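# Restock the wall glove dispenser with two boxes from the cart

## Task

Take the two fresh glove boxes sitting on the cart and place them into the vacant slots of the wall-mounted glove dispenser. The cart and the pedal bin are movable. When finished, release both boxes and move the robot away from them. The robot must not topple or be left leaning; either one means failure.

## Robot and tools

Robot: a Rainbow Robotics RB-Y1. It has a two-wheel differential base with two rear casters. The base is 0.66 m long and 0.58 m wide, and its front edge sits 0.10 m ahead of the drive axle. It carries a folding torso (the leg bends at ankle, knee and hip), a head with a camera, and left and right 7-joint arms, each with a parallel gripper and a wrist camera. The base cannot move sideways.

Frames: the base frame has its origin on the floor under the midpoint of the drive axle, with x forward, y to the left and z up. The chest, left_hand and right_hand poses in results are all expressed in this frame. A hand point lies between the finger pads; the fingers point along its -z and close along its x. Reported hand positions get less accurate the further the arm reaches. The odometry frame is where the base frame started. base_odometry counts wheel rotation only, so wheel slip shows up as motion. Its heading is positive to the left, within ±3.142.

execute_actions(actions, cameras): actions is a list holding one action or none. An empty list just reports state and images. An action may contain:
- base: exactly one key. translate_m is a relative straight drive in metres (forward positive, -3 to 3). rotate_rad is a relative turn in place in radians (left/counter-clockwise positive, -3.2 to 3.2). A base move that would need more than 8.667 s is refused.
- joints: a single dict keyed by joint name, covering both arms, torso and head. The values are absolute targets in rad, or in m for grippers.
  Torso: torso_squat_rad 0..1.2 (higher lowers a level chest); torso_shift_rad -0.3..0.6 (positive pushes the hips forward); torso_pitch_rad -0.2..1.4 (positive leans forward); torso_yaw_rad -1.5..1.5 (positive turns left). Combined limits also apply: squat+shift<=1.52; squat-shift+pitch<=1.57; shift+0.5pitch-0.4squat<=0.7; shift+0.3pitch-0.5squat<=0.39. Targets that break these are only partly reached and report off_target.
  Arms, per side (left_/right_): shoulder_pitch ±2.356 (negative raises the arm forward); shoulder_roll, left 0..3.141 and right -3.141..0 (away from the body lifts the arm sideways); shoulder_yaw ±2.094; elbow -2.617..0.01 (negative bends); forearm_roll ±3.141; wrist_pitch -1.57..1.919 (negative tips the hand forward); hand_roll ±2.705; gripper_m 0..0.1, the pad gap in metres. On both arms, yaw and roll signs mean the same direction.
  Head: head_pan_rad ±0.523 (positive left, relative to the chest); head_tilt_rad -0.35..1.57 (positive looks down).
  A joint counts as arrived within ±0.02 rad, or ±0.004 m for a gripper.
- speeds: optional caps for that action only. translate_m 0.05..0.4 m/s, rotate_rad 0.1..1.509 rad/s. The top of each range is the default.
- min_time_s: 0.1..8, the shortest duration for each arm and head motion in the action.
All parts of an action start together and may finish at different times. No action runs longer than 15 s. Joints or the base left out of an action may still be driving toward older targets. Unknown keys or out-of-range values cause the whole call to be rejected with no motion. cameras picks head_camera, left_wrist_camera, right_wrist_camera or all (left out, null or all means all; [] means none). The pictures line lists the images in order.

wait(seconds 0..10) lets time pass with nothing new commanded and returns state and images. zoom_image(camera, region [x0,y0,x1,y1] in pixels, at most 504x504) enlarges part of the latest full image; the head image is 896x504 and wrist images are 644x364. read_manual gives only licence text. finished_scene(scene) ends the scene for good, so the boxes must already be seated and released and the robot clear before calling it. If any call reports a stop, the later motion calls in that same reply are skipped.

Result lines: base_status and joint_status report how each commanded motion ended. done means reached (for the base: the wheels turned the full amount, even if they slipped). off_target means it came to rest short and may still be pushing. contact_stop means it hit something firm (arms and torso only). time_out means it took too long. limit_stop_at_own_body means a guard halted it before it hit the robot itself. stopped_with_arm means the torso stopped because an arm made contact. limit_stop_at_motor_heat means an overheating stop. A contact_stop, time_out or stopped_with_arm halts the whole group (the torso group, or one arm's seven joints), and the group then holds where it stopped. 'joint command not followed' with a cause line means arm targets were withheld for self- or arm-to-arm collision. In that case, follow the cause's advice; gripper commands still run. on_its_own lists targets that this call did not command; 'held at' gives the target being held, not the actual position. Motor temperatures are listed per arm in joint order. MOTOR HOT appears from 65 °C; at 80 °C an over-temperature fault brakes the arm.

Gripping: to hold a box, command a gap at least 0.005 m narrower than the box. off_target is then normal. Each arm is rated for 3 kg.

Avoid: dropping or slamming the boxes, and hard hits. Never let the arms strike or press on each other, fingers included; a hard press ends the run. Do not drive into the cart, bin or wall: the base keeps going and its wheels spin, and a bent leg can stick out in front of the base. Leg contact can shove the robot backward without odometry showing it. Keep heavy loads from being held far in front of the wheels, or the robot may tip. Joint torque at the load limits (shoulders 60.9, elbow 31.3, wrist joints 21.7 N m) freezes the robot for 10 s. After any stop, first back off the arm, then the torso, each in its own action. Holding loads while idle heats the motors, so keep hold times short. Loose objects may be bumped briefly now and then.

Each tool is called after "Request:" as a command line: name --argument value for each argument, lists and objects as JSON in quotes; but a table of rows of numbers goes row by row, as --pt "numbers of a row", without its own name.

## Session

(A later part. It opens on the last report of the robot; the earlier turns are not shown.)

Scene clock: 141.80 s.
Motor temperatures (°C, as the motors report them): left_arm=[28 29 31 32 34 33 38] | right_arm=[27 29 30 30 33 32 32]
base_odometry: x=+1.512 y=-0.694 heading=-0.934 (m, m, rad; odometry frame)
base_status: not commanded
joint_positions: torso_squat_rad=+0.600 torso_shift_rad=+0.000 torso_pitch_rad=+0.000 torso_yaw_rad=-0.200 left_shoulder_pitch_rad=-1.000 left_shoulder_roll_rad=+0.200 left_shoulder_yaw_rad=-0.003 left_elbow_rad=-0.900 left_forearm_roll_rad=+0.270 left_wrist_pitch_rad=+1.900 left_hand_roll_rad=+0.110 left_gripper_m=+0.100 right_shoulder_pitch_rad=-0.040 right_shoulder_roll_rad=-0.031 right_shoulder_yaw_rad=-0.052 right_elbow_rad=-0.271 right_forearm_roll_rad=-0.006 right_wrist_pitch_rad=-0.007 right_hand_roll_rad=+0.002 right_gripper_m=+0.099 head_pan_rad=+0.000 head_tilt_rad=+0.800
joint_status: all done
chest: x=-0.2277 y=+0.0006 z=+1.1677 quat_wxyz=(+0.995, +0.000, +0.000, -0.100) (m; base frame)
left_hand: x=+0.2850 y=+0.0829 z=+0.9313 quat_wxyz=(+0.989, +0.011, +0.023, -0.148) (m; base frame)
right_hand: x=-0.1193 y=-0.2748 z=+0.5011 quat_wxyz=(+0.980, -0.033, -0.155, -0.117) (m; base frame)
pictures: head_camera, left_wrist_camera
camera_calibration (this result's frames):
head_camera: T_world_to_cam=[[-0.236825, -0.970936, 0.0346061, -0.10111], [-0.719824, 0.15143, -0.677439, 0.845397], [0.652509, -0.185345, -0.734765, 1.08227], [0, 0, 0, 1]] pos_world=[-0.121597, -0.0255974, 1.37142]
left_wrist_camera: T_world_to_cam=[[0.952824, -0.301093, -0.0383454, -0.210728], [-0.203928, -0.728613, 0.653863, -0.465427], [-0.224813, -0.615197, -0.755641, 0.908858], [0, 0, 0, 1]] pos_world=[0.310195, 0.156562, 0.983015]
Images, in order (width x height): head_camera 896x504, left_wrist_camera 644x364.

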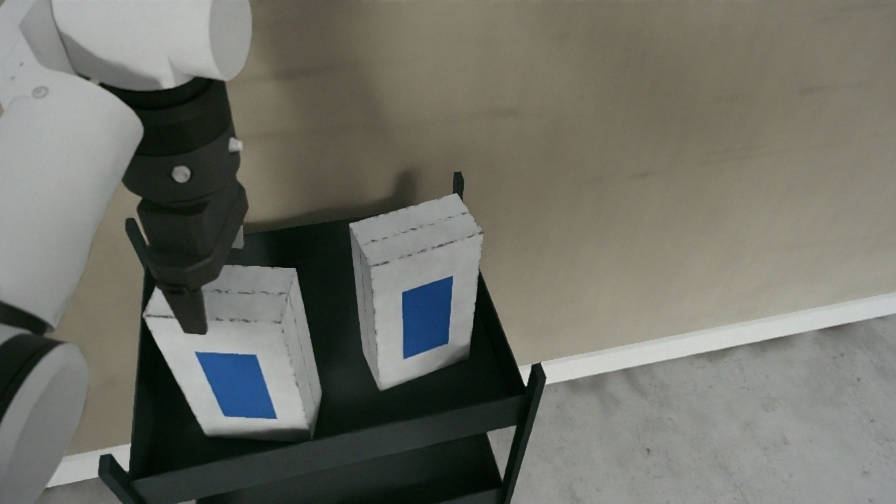

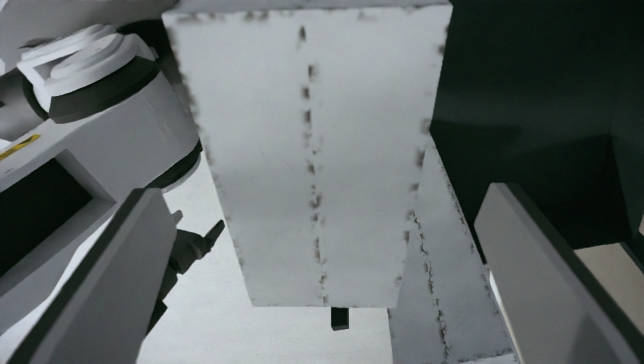

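Request:
execute_actions --actions '[{"joints":{"torso_squat_rad":0.76}}]' --cameras '[]'

Request:
execute_actions --actions '[{"joints":{"left_gripper_m":0.055}}]' --cameras '["left_wrist_camera"]'

Request:
execute_actions --actions '[{"joints":{"torso_squat_rad":0.0}}]' --cameras '["head_camera"]'

Scene clock: 153.97 s.
Motor temperatures (°C, as the motors report them): left_arm=[29 29 31 32 34 33 38] | right_arm=[27 29 30 30 33 32 32]
base_odometry: x=+1.512 y=-0.694 heading=-0.934 (m, m, rad; odometry frame)
base_status: not commanded
joint_positions: torso_squat_rad=+0.760 torso_shift_rad=+0.000 torso_pitch_rad=-0.001 torso_yaw_rad=-0.200 left_shoulder_pitch_rad=-1.004 left_shoulder_roll_rad=+0.201 left_shoulder_yaw_rad=-0.003 left_elbow_rad=-0.902 left_forearm_roll_rad=+0.270 left_wrist_pitch_rad=+1.900 left_hand_roll_rad=+0.110 left_gripper_m=+0.100 right_shoulder_pitch_rad=-0.040 right_shoulder_roll_rad=-0.031 right_shoulder_yaw_rad=-0.052 right_elbow_rad=-0.271 right_forearm_roll_rad=-0.006 right_wrist_pitch_rad=-0.007 right_hand_roll_rad=+0.002 right_gripper_m=+0.099 head_pan_rad=+0.000 head_tilt_rad=+0.800
joint_status: all done
chest: x=-0.2283 y=+0.0005 z=+1.0973 quat_wxyz=(+0.995, +0.000, -0.001, -0.100) (m; base frame)
left_hand: x=+0.2860 y=+0.0822 z=+0.8637 quat_wxyz=(+0.989, +0.011, +0.020, -0.149) (m; base frame)
right_hand: x=-0.1191 y=-0.2749 z=+0.4309 quat_wxyz=(+0.980, -0.033, -0.155, -0.117) (m; base frame)
pictures: none
No camera images: the call's "cameras" was empty. Leave "cameras" out to get every camera's image.

Scene clock: 154.90 s.
Motor temperatures (°C, as the motors report them): left_arm=[29 29 31 32 34 33 38] | right_arm=[27 29 30 30 33 32 32]
base_odometry: x=+1.512 y=-0.694 heading=-0.934 (m, m, rad; odometry frame)
base_status: not commanded
joint_positions: torso_squat_rad=+0.760 torso_shift_rad=+0.000 torso_pitch_rad=-0.001 torso_yaw_rad=-0.200 left_shoulder_pitch_rad=-1.004 left_shoulder_roll_rad=+0.201 left_shoulder_yaw_rad=-0.003 left_elbow_rad=-0.902 left_forearm_roll_rad=+0.270 left_wrist_pitch_rad=+1.900 left_hand_roll_rad=+0.110 left_gripper_m=+0.063 right_shoulder_pitch_rad=-0.040 right_shoulder_roll_rad=-0.031 right_shoulder_yaw_rad=-0.052 right_elbow_rad=-0.271 right_forearm_roll_rad=-0.006 right_wrist_pitch_rad=-0.007 right_hand_roll_rad=+0.002 right_gripper_m=+0.099 head_pan_rad=+0.000 head_tilt_rad=+0.800
joint_status: left_gripper_m off_target (ended at +0.063, target +0.055)
chest: x=-0.2283 y=+0.0005 z=+1.0973 quat_wxyz=(+0.995, +0.000, -0.001, -0.100) (m; base frame)
left_hand: x=+0.2860 y=+0.0823 z=+0.8638 quat_wxyz=(+0.989, +0.011, +0.020, -0.149) (m; base frame)
right_hand: x=-0.1191 y=-0.2749 z=+0.4309 quat_wxyz=(+0.980, -0.033, -0.155, -0.117) (m; base frame)
pictures: left_wrist_camera
camera_calibration (this result's frames):
left_wrist_camera: T_world_to_cam=[[0.952788, -0.301933, -0.0321237, -0.219778], [-0.208649, -0.727911, 0.653155, -0.419555], [-0.220592, -0.615616, -0.756543, 0.857361], [0, 0, 0, 1]] pos_world=[0.310989, 0.156048, 0.915605]
Images, in order (width x height): left_wrist_camera 644x364.

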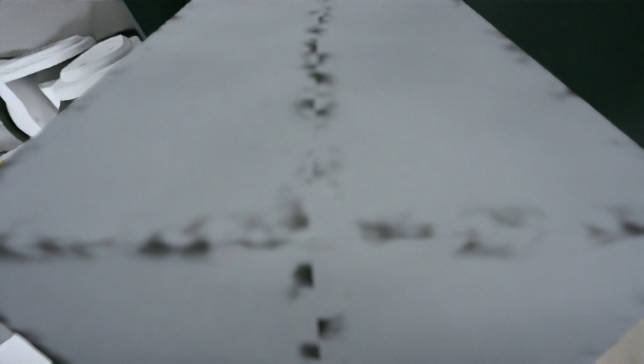

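Scene clock: 158.37 s.
Motor temperatures (°C, as the motors report them): left_arm=[29 29 31 32 34 33 38] | right_arm=[27 29 30 30 33 32 32]
base_odometry: x=+1.512 y=-0.694 heading=-0.934 (m, m, rad; odometry frame)
base_status: not commanded
joint_positions: torso_squat_rad=+0.000 torso_shift_rad=+0.001 torso_pitch_rad=+0.001 torso_yaw_rad=-0.200 left_shoulder_pitch_rad=-1.000 left_shoulder_roll_rad=+0.200 left_shoulder_yaw_rad=-0.003 left_elbow_rad=-0.900 left_forearm_roll_rad=+0.270 left_wrist_pitch_rad=+1.900 left_hand_roll_rad=+0.110 left_gripper_m=+0.063 right_shoulder_pitch_rad=-0.040 right_shoulder_roll_rad=-0.031 right_shoulder_yaw_rad=-0.052 right_elbow_rad=-0.271 right_forearm_roll_rad=-0.006 right_wrist_pitch_rad=-0.007 right_hand_roll_rad=+0.002 right_gripper_m=+0.099 head_pan_rad=+0.000 head_tilt_rad=+0.800
joint_status: all done
chest: x=-0.2274 y=+0.0007 z=+1.2899 quat_wxyz=(+0.995, +0.000, +0.000, -0.100) (m; base frame)
left_hand: x=+0.2851 y=+0.0832 z=+1.0531 quat_wxyz=(+0.989, +0.011, +0.023, -0.148) (m; base frame)
right_hand: x=-0.1193 y=-0.2747 z=+0.6233 quat_wxyz=(+0.980, -0.033, -0.154, -0.117) (m; base frame)
pictures: head_camera
camera_calibration (this result's frames):
head_camera: T_world_to_cam=[[-0.236806, -0.970936, 0.0347333, -0.105311], [-0.720212, 0.151437, -0.677024, 0.927832], [0.652087, -0.185339, -0.735141, 1.17228], [0, 0, 0, 1]] pos_world=[-0.121131, -0.0254896, 1.49361]
Images, in order (width x height): head_camera 896x504.

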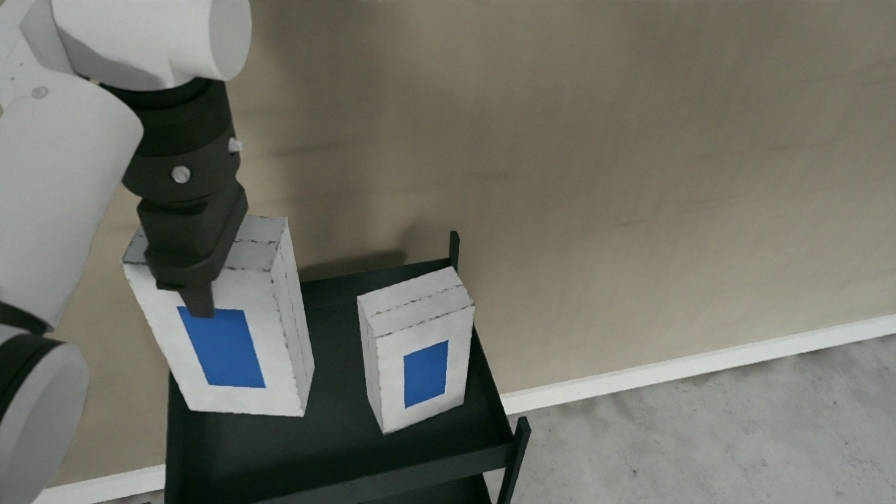

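Request:
execute_actions --actions '[{"base":{"translate_m":-0.5}}]' --cameras '["head_camera","left_wrist_camera"]'

Scene clock: 167.80 s.
Motor temperatures (°C, as the motors report them): left_arm=[29 29 31 32 34 33 38] | right_arm=[27 29 30 30 33 32 32]
base_odometry: x=+1.215 y=-0.292 heading=-0.936 (m, m, rad; odometry frame)
base_status: done
joint_positions: torso_squat_rad=+0.000 torso_shift_rad=+0.001 torso_pitch_rad=+0.000 torso_yaw_rad=-0.200 left_shoulder_pitch_rad=-1.000 left_shoulder_roll_rad=+0.200 left_shoulder_yaw_rad=-0.003 left_elbow_rad=-0.900 left_forearm_roll_rad=+0.270 left_wrist_pitch_rad=+1.900 left_hand_roll_rad=+0.110 left_gripper_m=+0.063 right_shoulder_pitch_rad=-0.040 right_shoulder_roll_rad=-0.031 right_shoulder_yaw_rad=-0.052 right_elbow_rad=-0.271 right_forearm_roll_rad=-0.006 right_wrist_pitch_rad=-0.007 right_hand_roll_rad=+0.002 right_gripper_m=+0.099 head_pan_rad=+0.000 head_tilt_rad=+0.800
joint_status: not commanded
chest: x=-0.2275 y=+0.0007 z=+1.2899 quat_wxyz=(+0.995, +0.000, +0.000, -0.100) (m; base frame)
left_hand: x=+0.2849 y=+0.0831 z=+1.0531 quat_wxyz=(+0.989, +0.011, +0.024, -0.148) (m; base frame)
right_hand: x=-0.1193 y=-0.2747 z=+0.6233 quat_wxyz=(+0.980, -0.033, -0.155, -0.117) (m; base frame)
pictures: head_camera, left_wrist_camera
camera_calibration (this result's frames):
head_camera: T_world_to_cam=[[-0.236826, -0.970933, 0.0346772, -0.105268], [-0.720028, 0.151439, -0.677219, 0.928025], [0.652283, -0.185352, -0.734963, 1.17219], [0, 0, 0, 1]] pos_world=[-0.121323, -0.0254805, 1.49364]
left_wrist_camera: T_world_to_cam=[[0.95287, -0.300806, -0.0394374, -0.204826], [-0.202958, -0.728672, 0.654098, -0.545429], [-0.225494, -0.615266, -0.755381, 1.00094], [0, 0, 0, 1]] pos_world=[0.31018, 0.156795, 1.10478]
Images, in order (width x height): head_camera 896x504, left_wrist_camera 644x364.

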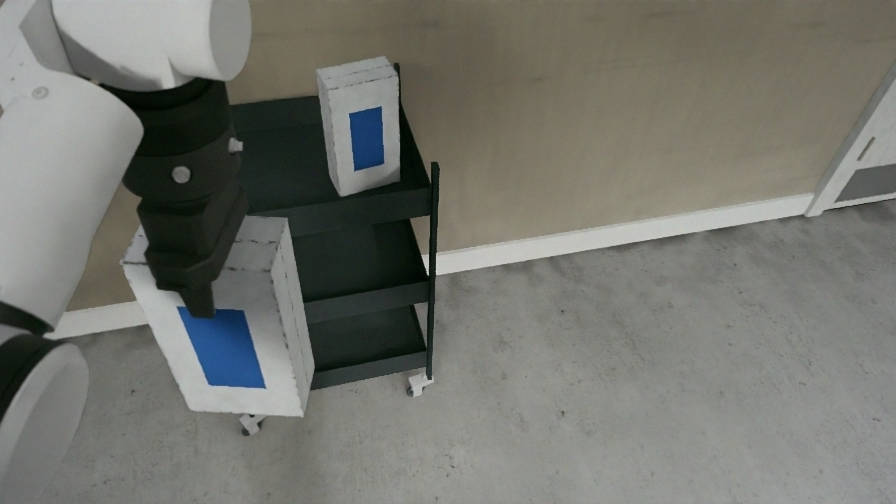

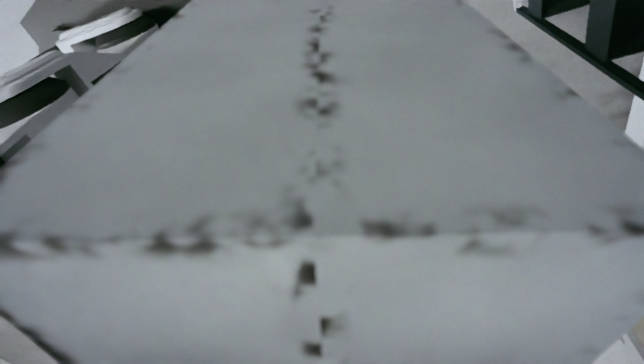

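Request:
execute_actions --actions '[{"base":{"translate_m":-1.27},"joints":{"torso_yaw_rad":0,"left_hand_roll_rad":0.21,"head_tilt_rad":0.5}}]' --cameras '[]'

Request:
execute_actions --actions '[{"base":{"rotate_rad":1.574}}]' --cameras '[]'

Request:
execute_actions --actions '[{"base":{"translate_m":1.4}}]' --cameras '["head_camera"]'

Scene clock: 183.33 s.
Motor temperatures (°C, as the motors report them): left_arm=[30 29 31 32 34 33 38] | right_arm=[27 29 30 30 33 32 32]
base_odometry: x=+0.463 y=+0.732 heading=-0.938 (m, m, rad; odometry frame)
base_status: done
joint_positions: torso_squat_rad=+0.000 torso_shift_rad=+0.001 torso_pitch_rad=+0.000 torso_yaw_rad=+0.000 left_shoulder_pitch_rad=-1.000 left_shoulder_roll_rad=+0.200 left_shoulder_yaw_rad=-0.003 left_elbow_rad=-0.900 left_forearm_roll_rad=+0.270 left_wrist_pitch_rad=+1.900 left_hand_roll_rad=+0.210 left_gripper_m=+0.063 right_shoulder_pitch_rad=-0.040 right_shoulder_roll_rad=-0.031 right_shoulder_yaw_rad=-0.052 right_elbow_rad=-0.271 right_forearm_roll_rad=-0.006 right_wrist_pitch_rad=-0.007 right_hand_roll_rad=+0.002 right_gripper_m=+0.099 head_pan_rad=+0.000 head_tilt_rad=+0.500
joint_status: all done
chest: x=-0.2275 y=+0.0007 z=+1.2899 quat_wxyz=(+1.000, +0.000, +0.000, +0.000) (m; base frame)
left_hand: x=+0.2583 y=+0.1833 z=+1.0530 quat_wxyz=(+1.000, +0.009, +0.024, +0.001) (m; base frame)
right_hand: x=-0.0668 y=-0.2477 z=+0.6233 quat_wxyz=(+0.987, -0.017, -0.157, -0.019) (m; base frame)
pictures: none
No camera images: the call's "cameras" was empty. Leave "cameras" out to get every camera's image.

Scene clock: 187.27 s.
Motor temperatures (°C, as the motors report them): left_arm=[30 29 31 32 34 33 38] | right_arm=[27 29 30 30 33 32 32]
base_odometry: x=+0.463 y=+0.732 heading=+0.635 (m, m, rad; odometry frame)
base_status: done
joint_positions: torso_squat_rad=+0.000 torso_shift_rad=+0.001 torso_pitch_rad=+0.000 torso_yaw_rad=+0.000 left_shoulder_pitch_rad=-1.000 left_shoulder_roll_rad=+0.200 left_shoulder_yaw_rad=-0.003 left_elbow_rad=-0.900 left_forearm_roll_rad=+0.270 left_wrist_pitch_rad=+1.900 left_hand_roll_rad=+0.210 left_gripper_m=+0.063 right_shoulder_pitch_rad=-0.040 right_shoulder_roll_rad=-0.031 right_shoulder_yaw_rad=-0.052 right_elbow_rad=-0.271 right_forearm_roll_rad=-0.006 right_wrist_pitch_rad=-0.007 right_hand_roll_rad=+0.002 right_gripper_m=+0.099 head_pan_rad=+0.000 head_tilt_rad=+0.500
joint_status: not commanded
chest: x=-0.2275 y=+0.0007 z=+1.2899 quat_wxyz=(+1.000, +0.000, +0.000, +0.000) (m; base frame)
left_hand: x=+0.2583 y=+0.1833 z=+1.0530 quat_wxyz=(+1.000, +0.009, +0.024, +0.001) (m; base frame)
right_hand: x=-0.0668 y=-0.2477 z=+0.6233 quat_wxyz=(+0.987, -0.017, -0.157, -0.019) (m; base frame)
pictures: none
No camera images: the call's "cameras" was empty. Leave "cameras" out to get every camera's image.

Scene clock: 192.43 s.
Motor temperatures (°C, as the motors report them): left_arm=[30 29 31 32 34 33 38] | right_arm=[27 29 30 30 33 32 32]
base_odometry: x=+1.589 y=+1.563 heading=+0.636 (m, m, rad; odometry frame)
base_status: done
joint_positions: torso_squat_rad=+0.000 torso_shift_rad=+0.001 torso_pitch_rad=+0.000 torso_yaw_rad=+0.000 left_shoulder_pitch_rad=-1.000 left_shoulder_roll_rad=+0.200 left_shoulder_yaw_rad=-0.003 left_elbow_rad=-0.900 left_forearm_roll_rad=+0.270 left_wrist_pitch_rad=+1.900 left_hand_roll_rad=+0.210 left_gripper_m=+0.063 right_shoulder_pitch_rad=-0.040 right_shoulder_roll_rad=-0.031 right_shoulder_yaw_rad=-0.052 right_elbow_rad=-0.271 right_forearm_roll_rad=-0.006 right_wrist_pitch_rad=-0.007 right_hand_roll_rad=+0.002 right_gripper_m=+0.099 head_pan_rad=+0.000 head_tilt_rad=+0.500
joint_status: not commanded
chest: x=-0.2274 y=+0.0007 z=+1.2899 quat_wxyz=(+1.000, +0.000, +0.000, +0.000) (m; base frame)
left_hand: x=+0.2583 y=+0.1833 z=+1.0529 quat_wxyz=(+1.000, +0.009, +0.024, +0.001) (m; base frame)
right_hand: x=-0.0668 y=-0.2477 z=+0.6233 quat_wxyz=(+0.987, -0.017, -0.157, -0.019) (m; base frame)
pictures: head_camera
camera_calibration (this result's frames):
head_camera: T_world_to_cam=[[-0.0476076, -0.998633, 0.0215792, -0.0425034], [-0.502962, 0.00530136, -0.864292, 1.25118], [0.862996, -0.0520004, -0.502527, 0.869474], [0, 0, 0, 1]] pos_world=[-0.123083, -0.00386519, 1.51923]
Images, in order (width x height): head_camera 896x504.

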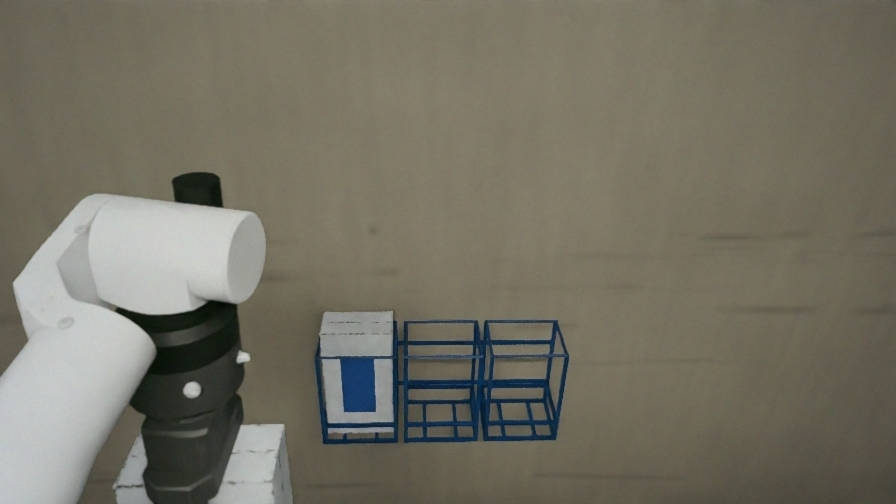

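Request:
execute_actions --actions '[{"base":{"translate_m":0.3},"joints":{"torso_yaw_rad":-0.456,"left_hand_roll_rad":0.666,"head_tilt_rad":0.8,"head_pan_rad":0.3}}]' --cameras '["head_camera"]'

Scene clock: 208.10 s.
Motor temperatures (°C, as the motors report them): left_arm=[30 29 31 33 34 33 38] | right_arm=[27 29 30 30 33 32 32]
base_odometry: x=+1.831 y=+1.741 heading=+0.637 (m, m, rad; odometry frame)
base_status: done
joint_positions: torso_squat_rad=+0.000 torso_shift_rad=+0.001 torso_pitch_rad=+0.001 torso_yaw_rad=-0.456 left_shoulder_pitch_rad=-1.000 left_shoulder_roll_rad=+0.200 left_shoulder_yaw_rad=-0.003 left_elbow_rad=-0.900 left_forearm_roll_rad=+0.270 left_wrist_pitch_rad=+1.900 left_hand_roll_rad=+0.666 left_gripper_m=+0.063 right_shoulder_pitch_rad=-0.040 right_shoulder_roll_rad=-0.031 right_shoulder_yaw_rad=-0.052 right_elbow_rad=-0.271 right_forearm_roll_rad=-0.006 right_wrist_pitch_rad=-0.007 right_hand_roll_rad=+0.002 right_gripper_m=+0.099 head_pan_rad=+0.300 head_tilt_rad=+0.800
joint_status: all done
chest: x=-0.2274 y=+0.0007 z=+1.2899 quat_wxyz=(+0.974, +0.000, +0.000, -0.226) (m; base frame)
left_hand: x=+0.2891 y=-0.0494 z=+1.0530 quat_wxyz=(+1.000, +0.019, +0.018, +0.001) (m; base frame)
right_hand: x=-0.1926 y=-0.2932 z=+0.6234 quat_wxyz=(+0.957, -0.053, -0.149, -0.241) (m; base frame)
pictures: head_camera
camera_calibration (this result's frames):
head_camera: T_world_to_cam=[[-0.193693, -0.980448, 0.0347037, -0.102009], [-0.72616, 0.119492, -0.677063, 0.925865], [0.659678, -0.156343, -0.735107, 1.17427], [0, 0, 0, 1]] pos_world=[-0.12207, -0.0270599, 1.49362]
Images, in order (width x height): head_camera 896x504.

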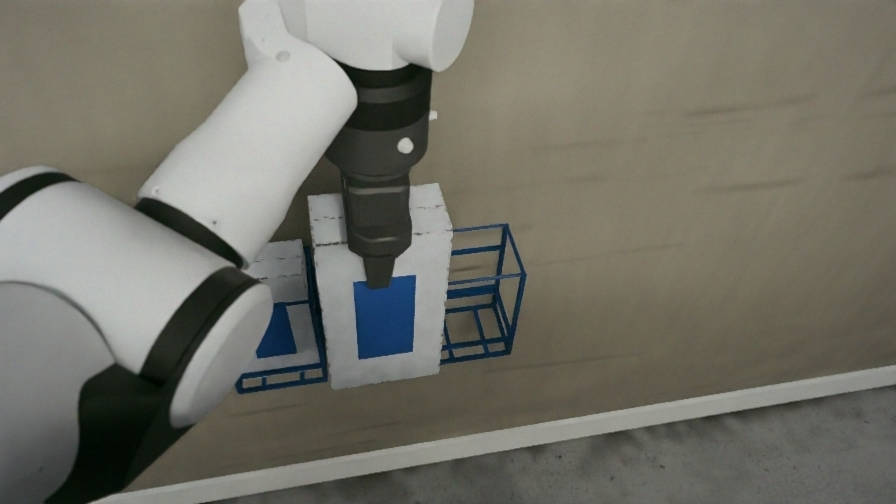

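Request:
execute_actions --actions '[{"base":{"translate_m":0.178},"speeds":{"translate_m":0.15}}]' --cameras '["head_camera","left_wrist_camera"]'

Request:
execute_actions --actions '[{"joints":{"torso_squat_rad":0.4}}]' --cameras '["head_camera"]'

Scene clock: 219.47 s.
Motor temperatures (°C, as the motors report them): left_arm=[30 29 31 33 34 33 38] | right_arm=[27 29 30 30 33 32 32]
base_odometry: x=+1.973 y=+1.847 heading=+0.639 (m, m, rad; odometry frame)
base_status: done
joint_positions: torso_squat_rad=+0.000 torso_shift_rad=+0.001 torso_pitch_rad=+0.000 torso_yaw_rad=-0.456 left_shoulder_pitch_rad=-1.000 left_shoulder_roll_rad=+0.200 left_shoulder_yaw_rad=-0.003 left_elbow_rad=-0.900 left_forearm_roll_rad=+0.270 left_wrist_pitch_rad=+1.900 left_hand_roll_rad=+0.666 left_gripper_m=+0.063 right_shoulder_pitch_rad=-0.040 right_shoulder_roll_rad=-0.031 right_shoulder_yaw_rad=-0.052 right_elbow_rad=-0.271 right_forearm_roll_rad=-0.006 right_wrist_pitch_rad=-0.007 right_hand_roll_rad=+0.002 right_gripper_m=+0.099 head_pan_rad=+0.300 head_tilt_rad=+0.800
joint_status: not commanded
chest: x=-0.2274 y=+0.0007 z=+1.2899 quat_wxyz=(+0.974, +0.000, +0.000, -0.226) (m; base frame)
left_hand: x=+0.2890 y=-0.0495 z=+1.0529 quat_wxyz=(+1.000, +0.019, +0.018, +0.001) (m; base frame)
right_hand: x=-0.1925 y=-0.2932 z=+0.6234 quat_wxyz=(+0.957, -0.053, -0.149, -0.241) (m; base frame)
pictures: head_camera, left_wrist_camera
camera_calibration (this result's frames):
head_camera: T_world_to_cam=[[-0.19368, -0.980451, 0.0347065, -0.101998], [-0.726113, 0.119469, -0.677117, 0.925927], [0.659734, -0.156345, -0.735056, 1.17423], [0, 0, 0, 1]] pos_world=[-0.122108, -0.0270386, 1.49363]
left_wrist_camera: T_world_to_cam=[[0.999667, -0.0061094, -0.0250534, -0.262706], [0.0112213, -0.771672, 0.635922, -0.685987], [-0.0232181, -0.635992, -0.771347, 0.877496], [0, 0, 0, 1]] pos_world=[0.29069, 0.0271179, 1.10651]
Images, in order (width x height): head_camera 896x504, left_wrist_camera 644x364.

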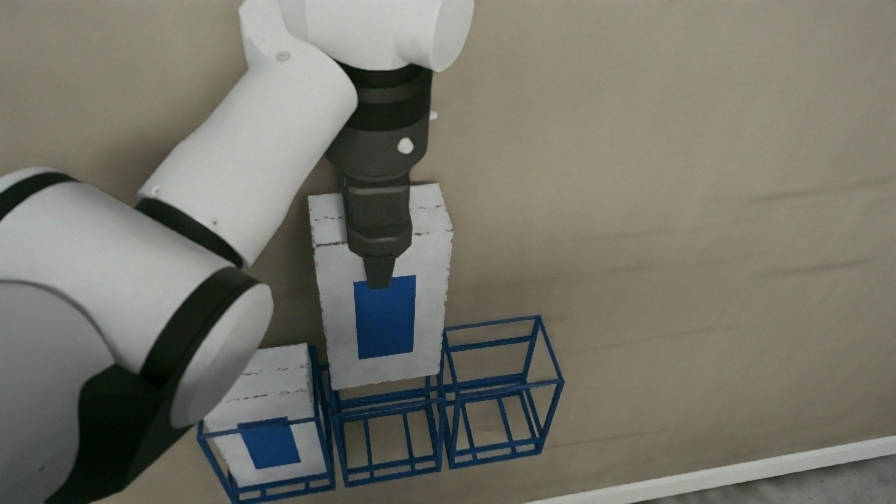

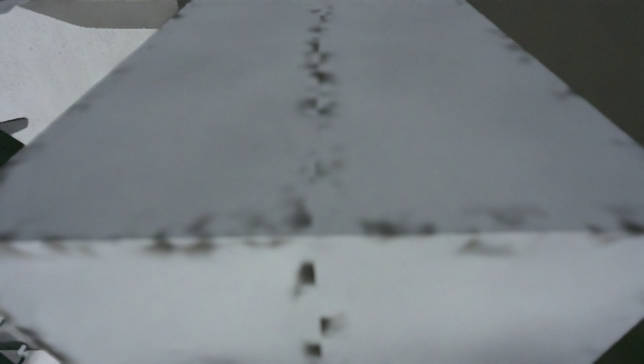

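Scene clock: 221.63 s.
Motor temperatures (°C, as the motors report them): left_arm=[30 29 31 33 34 33 38] | right_arm=[27 29 30 30 33 32 32]
base_odometry: x=+1.973 y=+1.847 heading=+0.639 (m, m, rad; odometry frame)
base_status: not commanded
joint_positions: torso_squat_rad=+0.400 torso_shift_rad=+0.001 torso_pitch_rad=+0.000 torso_yaw_rad=-0.456 left_shoulder_pitch_rad=-1.000 left_shoulder_roll_rad=+0.200 left_shoulder_yaw_rad=-0.003 left_elbow_rad=-0.900 left_forearm_roll_rad=+0.270 left_wrist_pitch_rad=+1.900 left_hand_roll_rad=+0.666 left_gripper_m=+0.063 right_shoulder_pitch_rad=-0.040 right_shoulder_roll_rad=-0.031 right_shoulder_yaw_rad=-0.052 right_elbow_rad=-0.271 right_forearm_roll_rad=-0.006 right_wrist_pitch_rad=-0.007 right_hand_roll_rad=+0.002 right_gripper_m=+0.099 head_pan_rad=+0.300 head_tilt_rad=+0.800
joint_status: all done
chest: x=-0.2276 y=+0.0007 z=+1.2347 quat_wxyz=(+0.974, +0.000, +0.000, -0.226) (m; base frame)
left_hand: x=+0.2889 y=-0.0495 z=+0.9978 quat_wxyz=(+1.000, +0.019, +0.017, +0.001) (m; base frame)
right_hand: x=-0.1925 y=-0.2933 z=+0.5681 quat_wxyz=(+0.957, -0.053, -0.149, -0.241) (m; base frame)
pictures: head_camera
camera_calibration (this result's frames):
head_camera: T_world_to_cam=[[-0.193689, -0.980451, 0.0346512, -0.100103], [-0.725926, 0.11947, -0.677318, 0.888668], [0.659937, -0.156343, -0.734874, 1.13357], [0, 0, 0, 1]] pos_world=[-0.122366, -0.027089, 1.43841]
Images, in order (width x height): head_camera 896x504.

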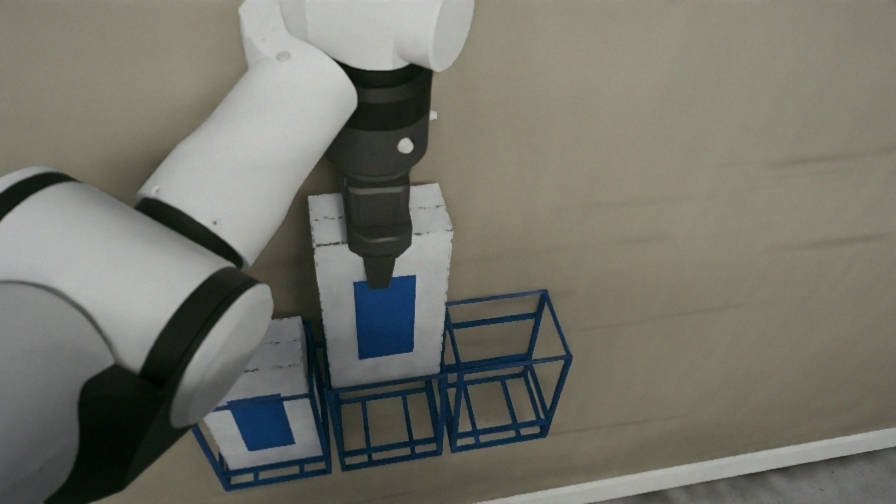

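Request:
execute_actions --actions '[{"base":{"translate_m":0.012},"speeds":{"translate_m":0.05}}]' --cameras '[]'

Request:
execute_actions --actions '[{"joints":{"torso_squat_rad":0.6}}]' --cameras '["head_camera"]'

Scene clock: 227.93 s.
Motor temperatures (°C, as the motors report them): left_arm=[31 30 31 33 34 33 38] | right_arm=[27 29 30 30 33 32 32]
base_odometry: x=+1.982 y=+1.854 heading=+0.640 (m, m, rad; odometry frame)
base_status: done
joint_positions: torso_squat_rad=+0.401 torso_shift_rad=-0.002 torso_pitch_rad=-0.004 torso_yaw_rad=-0.456 left_shoulder_pitch_rad=-0.996 left_shoulder_roll_rad=+0.192 left_shoulder_yaw_rad=-0.006 left_elbow_rad=-0.901 left_forearm_roll_rad=+0.270 left_wrist_pitch_rad=+1.900 left_hand_roll_rad=+0.666 left_gripper_m=+0.063 right_shoulder_pitch_rad=-0.040 right_shoulder_roll_rad=-0.031 right_shoulder_yaw_rad=-0.052 right_elbow_rad=-0.271 right_forearm_roll_rad=-0.006 right_wrist_pitch_rad=-0.007 right_hand_roll_rad=+0.002 right_gripper_m=+0.099 head_pan_rad=+0.300 head_tilt_rad=+0.800
joint_status: not commanded
chest: x=-0.2310 y=+0.0014 z=+1.2345 quat_wxyz=(+0.974, +0.000, -0.002, -0.226) (m; base frame)
left_hand: x=+0.2833 y=-0.0510 z=+0.9974 quat_wxyz=(+1.000, +0.019, +0.018, -0.002) (m; base frame)
right_hand: x=-0.1927 y=-0.2932 z=+0.5684 quat_wxyz=(+0.957, -0.052, -0.152, -0.241) (m; base frame)
pictures: none
No camera images: the call's "cameras" was empty. Leave "cameras" out to get every camera's image.

Scene clock: 228.63 s.
Motor temperatures (°C, as the motors report them): left_arm=[31 30 31 33 34 33 38] | right_arm=[27 29 30 30 33 32 32]
base_odometry: x=+1.982 y=+1.854 heading=+0.640 (m, m, rad; odometry frame)
base_status: not commanded
joint_positions: torso_squat_rad=+0.403 torso_shift_rad=-0.005 torso_pitch_rad=-0.010 torso_yaw_rad=-0.456 left_shoulder_pitch_rad=-0.997 left_shoulder_roll_rad=+0.195 left_shoulder_yaw_rad=-0.005 left_elbow_rad=-0.899 left_forearm_roll_rad=+0.271 left_wrist_pitch_rad=+1.901 left_hand_roll_rad=+0.666 left_gripper_m=+0.063 right_shoulder_pitch_rad=-0.040 right_shoulder_roll_rad=-0.031 right_shoulder_yaw_rad=-0.052 right_elbow_rad=-0.271 right_forearm_roll_rad=-0.006 right_wrist_pitch_rad=-0.007 right_hand_roll_rad=+0.002 right_gripper_m=+0.099 head_pan_rad=+0.300 head_tilt_rad=+0.800
joint_status: torso_squat_rad contact_stop (moved +0.002 of +0.199)
on_its_own: torso_squat_rad is held at +0.403, not at your +0.600, since a contact_stop
chest: x=-0.2345 y=+0.0009 z=+1.2338 quat_wxyz=(+0.974, +0.001, -0.005, -0.226) (m; base frame)
left_hand: x=+0.2816 y=-0.0504 z=+0.9998 quat_wxyz=(+1.000, +0.020, +0.015, -0.001) (m; base frame)
right_hand: x=-0.1928 y=-0.2933 z=+0.5677 quat_wxyz=(+0.957, -0.051, -0.154, -0.241) (m; base frame)
pictures: head_camera
camera_calibration (this result's frames):
head_camera: T_world_to_cam=[[-0.193601, -0.980525, 0.0330197, -0.0991932], [-0.719317, 0.118978, -0.684418, 0.893333], [0.66716, -0.156255, -0.728342, 1.13111], [0, 0, 0, 1]] pos_world=[-0.131244, -0.0268068, 1.43852]
Images, in order (width x height): head_camera 896x504.

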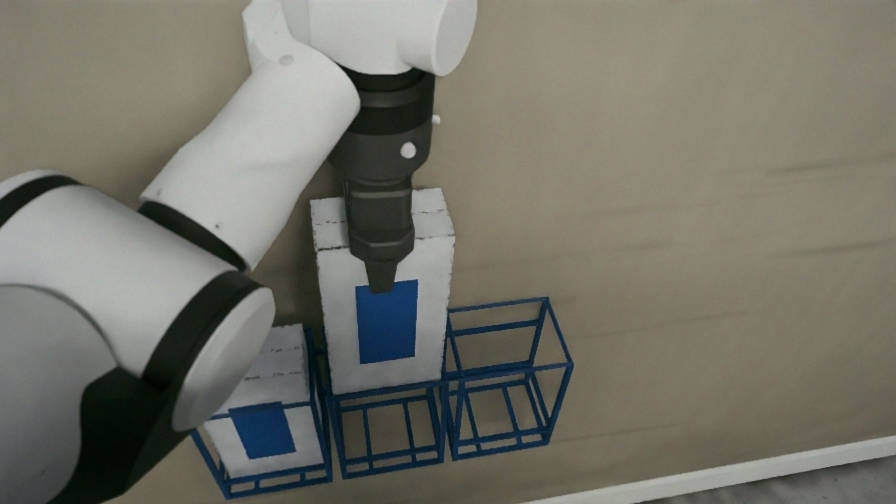

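Request:
execute_actions --actions '[{"base":{"translate_m":-0.05},"joints":{"torso_squat_rad":0.3,"torso_pitch_rad":0,"torso_shift_rad":0,"left_shoulder_pitch_rad":-1.0,"left_shoulder_roll_rad":0.2,"left_elbow_rad":-0.9,"left_wrist_pitch_rad":1.75,"head_tilt_rad":0.6},"speeds":{"translate_m":0.1}}]' --cameras '["head_camera"]'

Scene clock: 251.53 s.
Motor temperatures (°C, as the motors report them): left_arm=[32 31 31 33 34 34 38] | right_arm=[27 29 30 30 33 32 32]
TORQUE FAULT: left_wrist_pitch_rad reached its load limit. The robot stopped for 10 seconds, dropped its targets and accepts commands again. The stop added 9.0 s to the call and to motion_time.
base_odometry: x=+1.979 y=+1.851 heading=+0.641 (m, m, rad; odometry frame)
base_status: translate_m torque_fault (by the wheels' count: -0.005 of -0.050)
joint_positions: torso_squat_rad=+0.397 torso_shift_rad=-0.006 torso_pitch_rad=-0.010 torso_yaw_rad=-0.455 left_shoulder_pitch_rad=-0.995 left_shoulder_roll_rad=+0.194 left_shoulder_yaw_rad=-0.005 left_elbow_rad=-0.898 left_forearm_roll_rad=+0.271 left_wrist_pitch_rad=+1.878 left_hand_roll_rad=+0.666 left_gripper_m=+0.063 right_shoulder_pitch_rad=-0.040 right_shoulder_roll_rad=-0.031 right_shoulder_yaw_rad=-0.052 right_elbow_rad=-0.271 right_forearm_roll_rad=-0.006 right_wrist_pitch_rad=-0.007 right_hand_roll_rad=+0.002 right_gripper_m=+0.099 head_pan_rad=+0.300 head_tilt_rad=+0.728
joint_status: torso_squat_rad torque_fault (moved -0.006 of -0.103); left_wrist_pitch_rad contact_stop (moved -0.023 of -0.151); head_tilt_rad torque_fault (moved -0.073 of -0.200); the others done
on_its_own: torso_squat_rad is held at +0.397, not at your +0.300, since a torque_fault; left_wrist_pitch_rad is held at +1.877, not at your +1.750, since a contact_stop; head_tilt_rad is held at +0.727, not at your +0.600, since a torque_fault
chest: x=-0.2348 y=+0.0007 z=+1.2355 quat_wxyz=(+0.974, +0.001, -0.005, -0.226) (m; base frame)
left_hand: x=+0.2849 y=-0.0532 z=+1.0002 quat_wxyz=(+1.000, +0.013, +0.008, +0.000) (m; base frame)
right_hand: x=-0.1929 y=-0.2932 z=+0.5693 quat_wxyz=(+0.957, -0.051, -0.154, -0.241) (m; base frame)
pictures: head_camera
camera_calibration (this result's frames):
head_camera: T_world_to_cam=[[-0.195647, -0.980222, 0.0297763, -0.0953121], [-0.668151, 0.111011, -0.735697, 0.978919], [0.717841, -0.163832, -0.676656, 1.06931], [0, 0, 0, 1]] pos_world=[-0.132175, -0.0269108, 1.44658]
Images, in order (width x height): head_camera 896x504.

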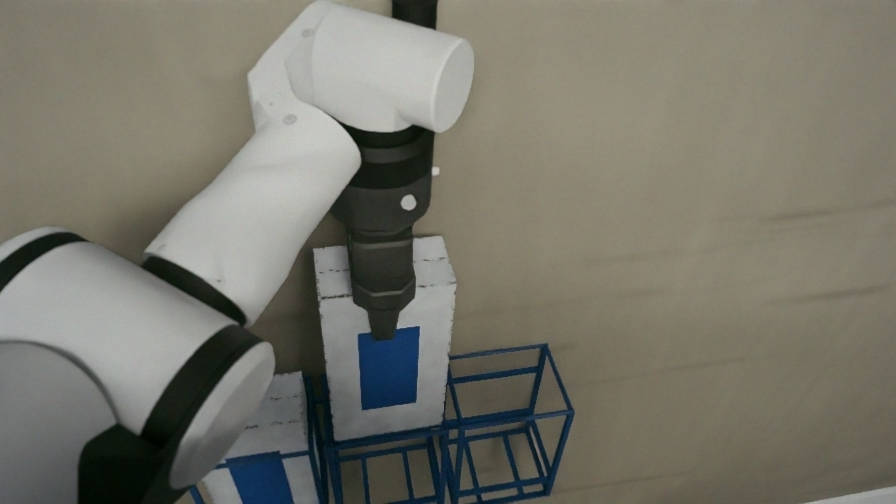

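Back off stepwise.

Request:
execute_actions --actions '[{"base":{"translate_m":-0.06},"speeds":{"translate_m":0.08}}]' --cameras '[]'

Request:
execute_actions --actions '[{"joints":{"torso_squat_rad":0.25,"torso_pitch_rad":0,"torso_shift_rad":0}}]' --cameras '[]'

Request:
execute_actions --actions '[{"joints":{"left_shoulder_pitch_rad":-1.0,"left_shoulder_roll_rad":0.2,"left_elbow_rad":-0.9,"left_wrist_pitch_rad":1.7}}]' --cameras '["head_camera"]'

Scene clock: 260.10 s.
Motor temperatures (°C, as the motors report them): left_arm=[32 30 31 33 34 34 38] | right_arm=[27 29 30 30 33 32 32]
base_odometry: x=+1.931 y=+1.816 heading=+0.639 (m, m, rad; odometry frame)
base_status: done
joint_positions: torso_squat_rad=+0.397 torso_shift_rad=-0.006 torso_pitch_rad=-0.010 torso_yaw_rad=-0.455 left_shoulder_pitch_rad=-0.997 left_shoulder_roll_rad=+0.196 left_shoulder_yaw_rad=-0.005 left_elbow_rad=-0.899 left_forearm_roll_rad=+0.270 left_wrist_pitch_rad=+1.876 left_hand_roll_rad=+0.666 left_gripper_m=+0.067 right_shoulder_pitch_rad=-0.040 right_shoulder_roll_rad=-0.031 right_shoulder_yaw_rad=-0.052 right_elbow_rad=-0.271 right_forearm_roll_rad=-0.006 right_wrist_pitch_rad=-0.007 right_hand_roll_rad=+0.002 right_gripper_m=+0.099 head_pan_rad=+0.300 head_tilt_rad=+0.728
joint_status: not commanded
on_its_own: torso_squat_rad is held at +0.397, not at your +0.300, since a torque_fault; left_wrist_pitch_rad is held at +1.877, not at your +1.750, since a contact_stop; head_tilt_rad is held at +0.727, not at your +0.600, since a torque_fault
chest: x=-0.2346 y=+0.0007 z=+1.2355 quat_wxyz=(+0.974, +0.001, -0.005, -0.226) (m; base frame)
left_hand: x=+0.2868 y=-0.0533 z=+1.0019 quat_wxyz=(+1.000, +0.012, +0.005, +0.000) (m; base frame)
right_hand: x=-0.1928 y=-0.2932 z=+0.5693 quat_wxyz=(+0.957, -0.051, -0.154, -0.241) (m; base frame)
pictures: none
No camera images: the call's "cameras" was empty. Leave "cameras" out to get every camera's image.

Scene clock: 261.37 s.
Motor temperatures (°C, as the motors report them): left_arm=[32 30 31 33 34 34 38] | right_arm=[27 29 30 30 33 32 32]
base_odometry: x=+1.931 y=+1.815 heading=+0.639 (m, m, rad; odometry frame)
base_status: not commanded
joint_positions: torso_squat_rad=+0.250 torso_shift_rad=+0.000 torso_pitch_rad=+0.000 torso_yaw_rad=-0.455 left_shoulder_pitch_rad=-0.996 left_shoulder_roll_rad=+0.195 left_shoulder_yaw_rad=-0.005 left_elbow_rad=-0.898 left_forearm_roll_rad=+0.271 left_wrist_pitch_rad=+1.877 left_hand_roll_rad=+0.666 left_gripper_m=+0.062 right_shoulder_pitch_rad=-0.040 right_shoulder_roll_rad=-0.031 right_shoulder_yaw_rad=-0.052 right_elbow_rad=-0.271 right_forearm_roll_rad=-0.006 right_wrist_pitch_rad=-0.007 right_hand_roll_rad=+0.002 right_gripper_m=+0.099 head_pan_rad=+0.300 head_tilt_rad=+0.728
joint_status: all done
on_its_own: left_wrist_pitch_rad is held at +1.877, not at your +1.750, since a contact_stop; head_tilt_rad is held at +0.727, not at your +0.600, since a torque_fault; left_gripper_m moved -0.005 toward your old target +0.055
chest: x=-0.2279 y=+0.0007 z=+1.2682 quat_wxyz=(+0.974, +0.000, +0.000, -0.226) (m; base frame)
left_hand: x=+0.2900 y=-0.0533 z=+1.0283 quat_wxyz=(+1.000, +0.013, +0.012, +0.000) (m; base frame)
right_hand: x=-0.1927 y=-0.2932 z=+0.6016 quat_wxyz=(+0.958, -0.052, -0.149, -0.241) (m; base frame)
pictures: none
No camera images: the call's "cameras" was empty. Leave "cameras" out to get every camera's image.

Scene clock: 262.03 s.
Motor temperatures (°C, as the motors report them): left_arm=[32 30 31 33 34 34 38] | right_arm=[27 29 30 30 33 32 32]
base_odometry: x=+1.931 y=+1.815 heading=+0.639 (m, m, rad; odometry frame)
base_status: not commanded
joint_positions: torso_squat_rad=+0.250 torso_shift_rad=+0.000 torso_pitch_rad=+0.000 torso_yaw_rad=-0.455 left_shoulder_pitch_rad=-0.999 left_shoulder_roll_rad=+0.200 left_shoulder_yaw_rad=-0.005 left_elbow_rad=-0.900 left_forearm_roll_rad=+0.271 left_wrist_pitch_rad=+1.700 left_hand_roll_rad=+0.666 left_gripper_m=+0.062 right_shoulder_pitch_rad=-0.040 right_shoulder_roll_rad=-0.031 right_shoulder_yaw_rad=-0.052 right_elbow_rad=-0.271 right_forearm_roll_rad=-0.006 right_wrist_pitch_rad=-0.007 right_hand_roll_rad=+0.002 right_gripper_m=+0.099 head_pan_rad=+0.300 head_tilt_rad=+0.728
joint_status: all done
on_its_own: head_tilt_rad is held at +0.727, not at your +0.600, since a torque_fault
chest: x=-0.2279 y=+0.0007 z=+1.2682 quat_wxyz=(+0.974, +0.000, +0.000, -0.226) (m; base frame)
left_hand: x=+0.3246 y=-0.0775 z=+1.0333 quat_wxyz=(+0.997, -0.042, -0.061, +0.001) (m; base frame)
right_hand: x=-0.1926 y=-0.2932 z=+0.6016 quat_wxyz=(+0.958, -0.052, -0.149, -0.241) (m; base frame)
pictures: head_camera
camera_calibration (this result's frames):
head_camera: T_world_to_cam=[[-0.195364, -0.980217, 0.0317418, -0.0973317], [-0.675533, 0.111034, -0.728921, 0.997311], [0.710977, -0.163848, -0.683861, 1.09403], [0, 0, 0, 1]] pos_world=[-0.123125, -0.0268883, 1.47821]
Images, in order (width x height): head_camera 896x504.

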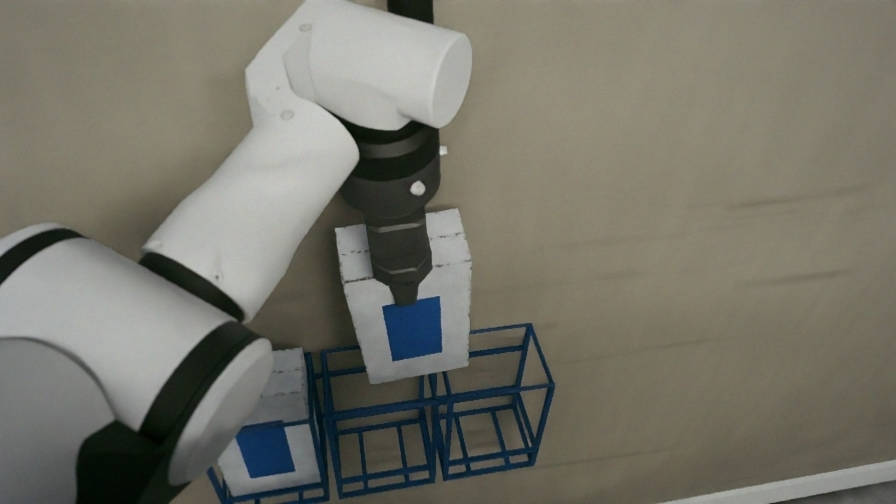

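Request:
execute_actions --actions '[{"joints":{"left_wrist_pitch_rad":1.9,"left_shoulder_yaw_rad":-0.003,"torso_squat_rad":0.15,"head_tilt_rad":0.8}}]' --cameras '[]'

Request:
execute_actions --actions '[{"base":{"translate_m":0.05},"speeds":{"translate_m":0.06}}]' --cameras '["head_camera"]'

Scene clock: 271.53 s.
Motor temperatures (°C, as the motors report them): left_arm=[32 30 31 33 34 34 38] | right_arm=[27 29 30 30 33 32 32]
base_odometry: x=+1.931 y=+1.815 heading=+0.639 (m, m, rad; odometry frame)
base_status: not commanded
joint_positions: torso_squat_rad=+0.150 torso_shift_rad=+0.000 torso_pitch_rad=+0.000 torso_yaw_rad=-0.455 left_shoulder_pitch_rad=-0.999 left_shoulder_roll_rad=+0.200 left_shoulder_yaw_rad=-0.003 left_elbow_rad=-0.900 left_forearm_roll_rad=+0.271 left_wrist_pitch_rad=+1.900 left_hand_roll_rad=+0.666 left_gripper_m=+0.062 right_shoulder_pitch_rad=-0.040 right_shoulder_roll_rad=-0.031 right_shoulder_yaw_rad=-0.052 right_elbow_rad=-0.271 right_forearm_roll_rad=-0.006 right_wrist_pitch_rad=-0.007 right_hand_roll_rad=+0.002 right_gripper_m=+0.099 head_pan_rad=+0.300 head_tilt_rad=+0.800
joint_status: all done
chest: x=-0.2279 y=+0.0007 z=+1.2821 quat_wxyz=(+0.974, +0.000, +0.000, -0.226) (m; base frame)
left_hand: x=+0.2885 y=-0.0491 z=+1.0451 quat_wxyz=(+1.000, +0.019, +0.018, +0.001) (m; base frame)
right_hand: x=-0.1927 y=-0.2932 z=+0.6155 quat_wxyz=(+0.958, -0.052, -0.149, -0.241) (m; base frame)
pictures: none
No camera images: the call's "cameras" was empty. Leave "cameras" out to get every camera's image.

Scene clock: 273.27 s.
Motor temperatures (°C, as the motors report them): left_arm=[32 30 31 33 34 34 38] | right_arm=[27 29 30 30 33 32 32]
base_odometry: x=+1.971 y=+1.845 heading=+0.639 (m, m, rad; odometry frame)
base_status: done
joint_positions: torso_squat_rad=+0.150 torso_shift_rad=+0.000 torso_pitch_rad=+0.000 torso_yaw_rad=-0.455 left_shoulder_pitch_rad=-1.000 left_shoulder_roll_rad=+0.200 left_shoulder_yaw_rad=-0.003 left_elbow_rad=-0.900 left_forearm_roll_rad=+0.271 left_wrist_pitch_rad=+1.900 left_hand_roll_rad=+0.666 left_gripper_m=+0.062 right_shoulder_pitch_rad=-0.040 right_shoulder_roll_rad=-0.031 right_shoulder_yaw_rad=-0.052 right_elbow_rad=-0.271 right_forearm_roll_rad=-0.006 right_wrist_pitch_rad=-0.007 right_hand_roll_rad=+0.002 right_gripper_m=+0.099 head_pan_rad=+0.300 head_tilt_rad=+0.800
joint_status: not commanded
chest: x=-0.2279 y=+0.0007 z=+1.2821 quat_wxyz=(+0.974, +0.000, +0.000, -0.226) (m; base frame)
left_hand: x=+0.2884 y=-0.0491 z=+1.0452 quat_wxyz=(+1.000, +0.019, +0.018, +0.001) (m; base frame)
right_hand: x=-0.1926 y=-0.2932 z=+0.6155 quat_wxyz=(+0.958, -0.052, -0.149, -0.241) (m; base frame)
pictures: head_camera
camera_calibration (this result's frames):
head_camera: T_world_to_cam=[[-0.193005, -0.980586, 0.0346468, -0.101593], [-0.725945, 0.118951, -0.677388, 0.920595], [0.660116, -0.155891, -0.73481, 1.16859], [0, 0, 0, 1]] pos_world=[-0.122709, -0.0269539, 1.48581]
Images, in order (width x height): head_camera 896x504.

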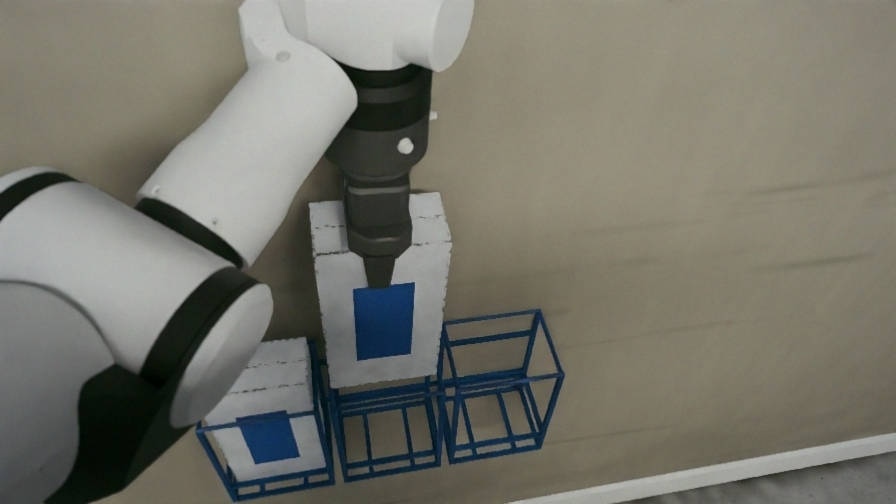

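Request:
execute_actions --actions '[{"joints":{"torso_squat_rad":0.45}}]' --cameras '["head_camera"]'

Request:
zoom_image --camera "head_camera" --region '[250, 280, 600, 504]'

Scene clock: 278.60 s.
Motor temperatures (°C, as the motors report them): left_arm=[32 30 31 33 34 34 38] | right_arm=[27 29 30 30 33 32 32]
base_odometry: x=+1.971 y=+1.845 heading=+0.639 (m, m, rad; odometry frame)
base_status: not commanded
joint_positions: torso_squat_rad=+0.450 torso_shift_rad=+0.000 torso_pitch_rad=+0.000 torso_yaw_rad=-0.455 left_shoulder_pitch_rad=-1.000 left_shoulder_roll_rad=+0.200 left_shoulder_yaw_rad=-0.003 left_elbow_rad=-0.900 left_forearm_roll_rad=+0.271 left_wrist_pitch_rad=+1.900 left_hand_roll_rad=+0.666 left_gripper_m=+0.062 right_shoulder_pitch_rad=-0.040 right_shoulder_roll_rad=-0.031 right_shoulder_yaw_rad=-0.052 right_elbow_rad=-0.271 right_forearm_roll_rad=-0.006 right_wrist_pitch_rad=-0.007 right_hand_roll_rad=+0.002 right_gripper_m=+0.099 head_pan_rad=+0.300 head_tilt_rad=+0.800
joint_status: all done
chest: x=-0.2281 y=+0.0007 z=+1.2203 quat_wxyz=(+0.974, +0.000, +0.000, -0.226) (m; base frame)
left_hand: x=+0.2884 y=-0.0492 z=+0.9835 quat_wxyz=(+1.000, +0.019, +0.018, +0.001) (m; base frame)
right_hand: x=-0.1926 y=-0.2932 z=+0.5537 quat_wxyz=(+0.958, -0.052, -0.149, -0.241) (m; base frame)
pictures: head_camera
camera_calibration (this result's frames):
head_camera: T_world_to_cam=[[-0.193013, -0.980586, 0.0346024, -0.0994763], [-0.725796, 0.118953, -0.677547, 0.878874], [0.660277, -0.15589, -0.734665, 1.12309], [0, 0, 0, 1]] pos_world=[-0.122867, -0.0270114, 1.42402]
Images, in order (width x height): head_camera 896x504.

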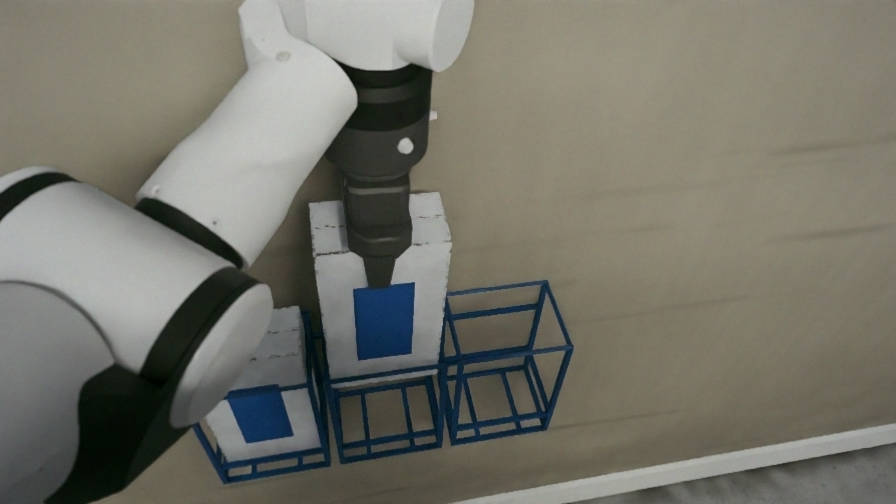

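Region (250, 280, 600, 504) of head_camera's 896x504 image, scaled by 1.440, with more detail than that image has; it fills the top 323 rows of this view, and the rest is white.

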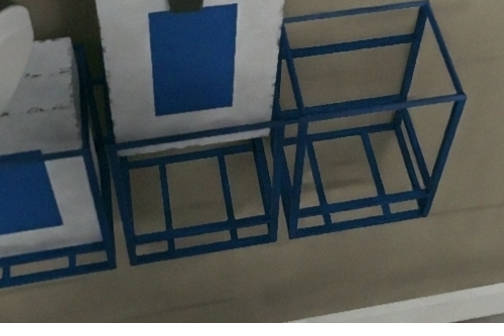

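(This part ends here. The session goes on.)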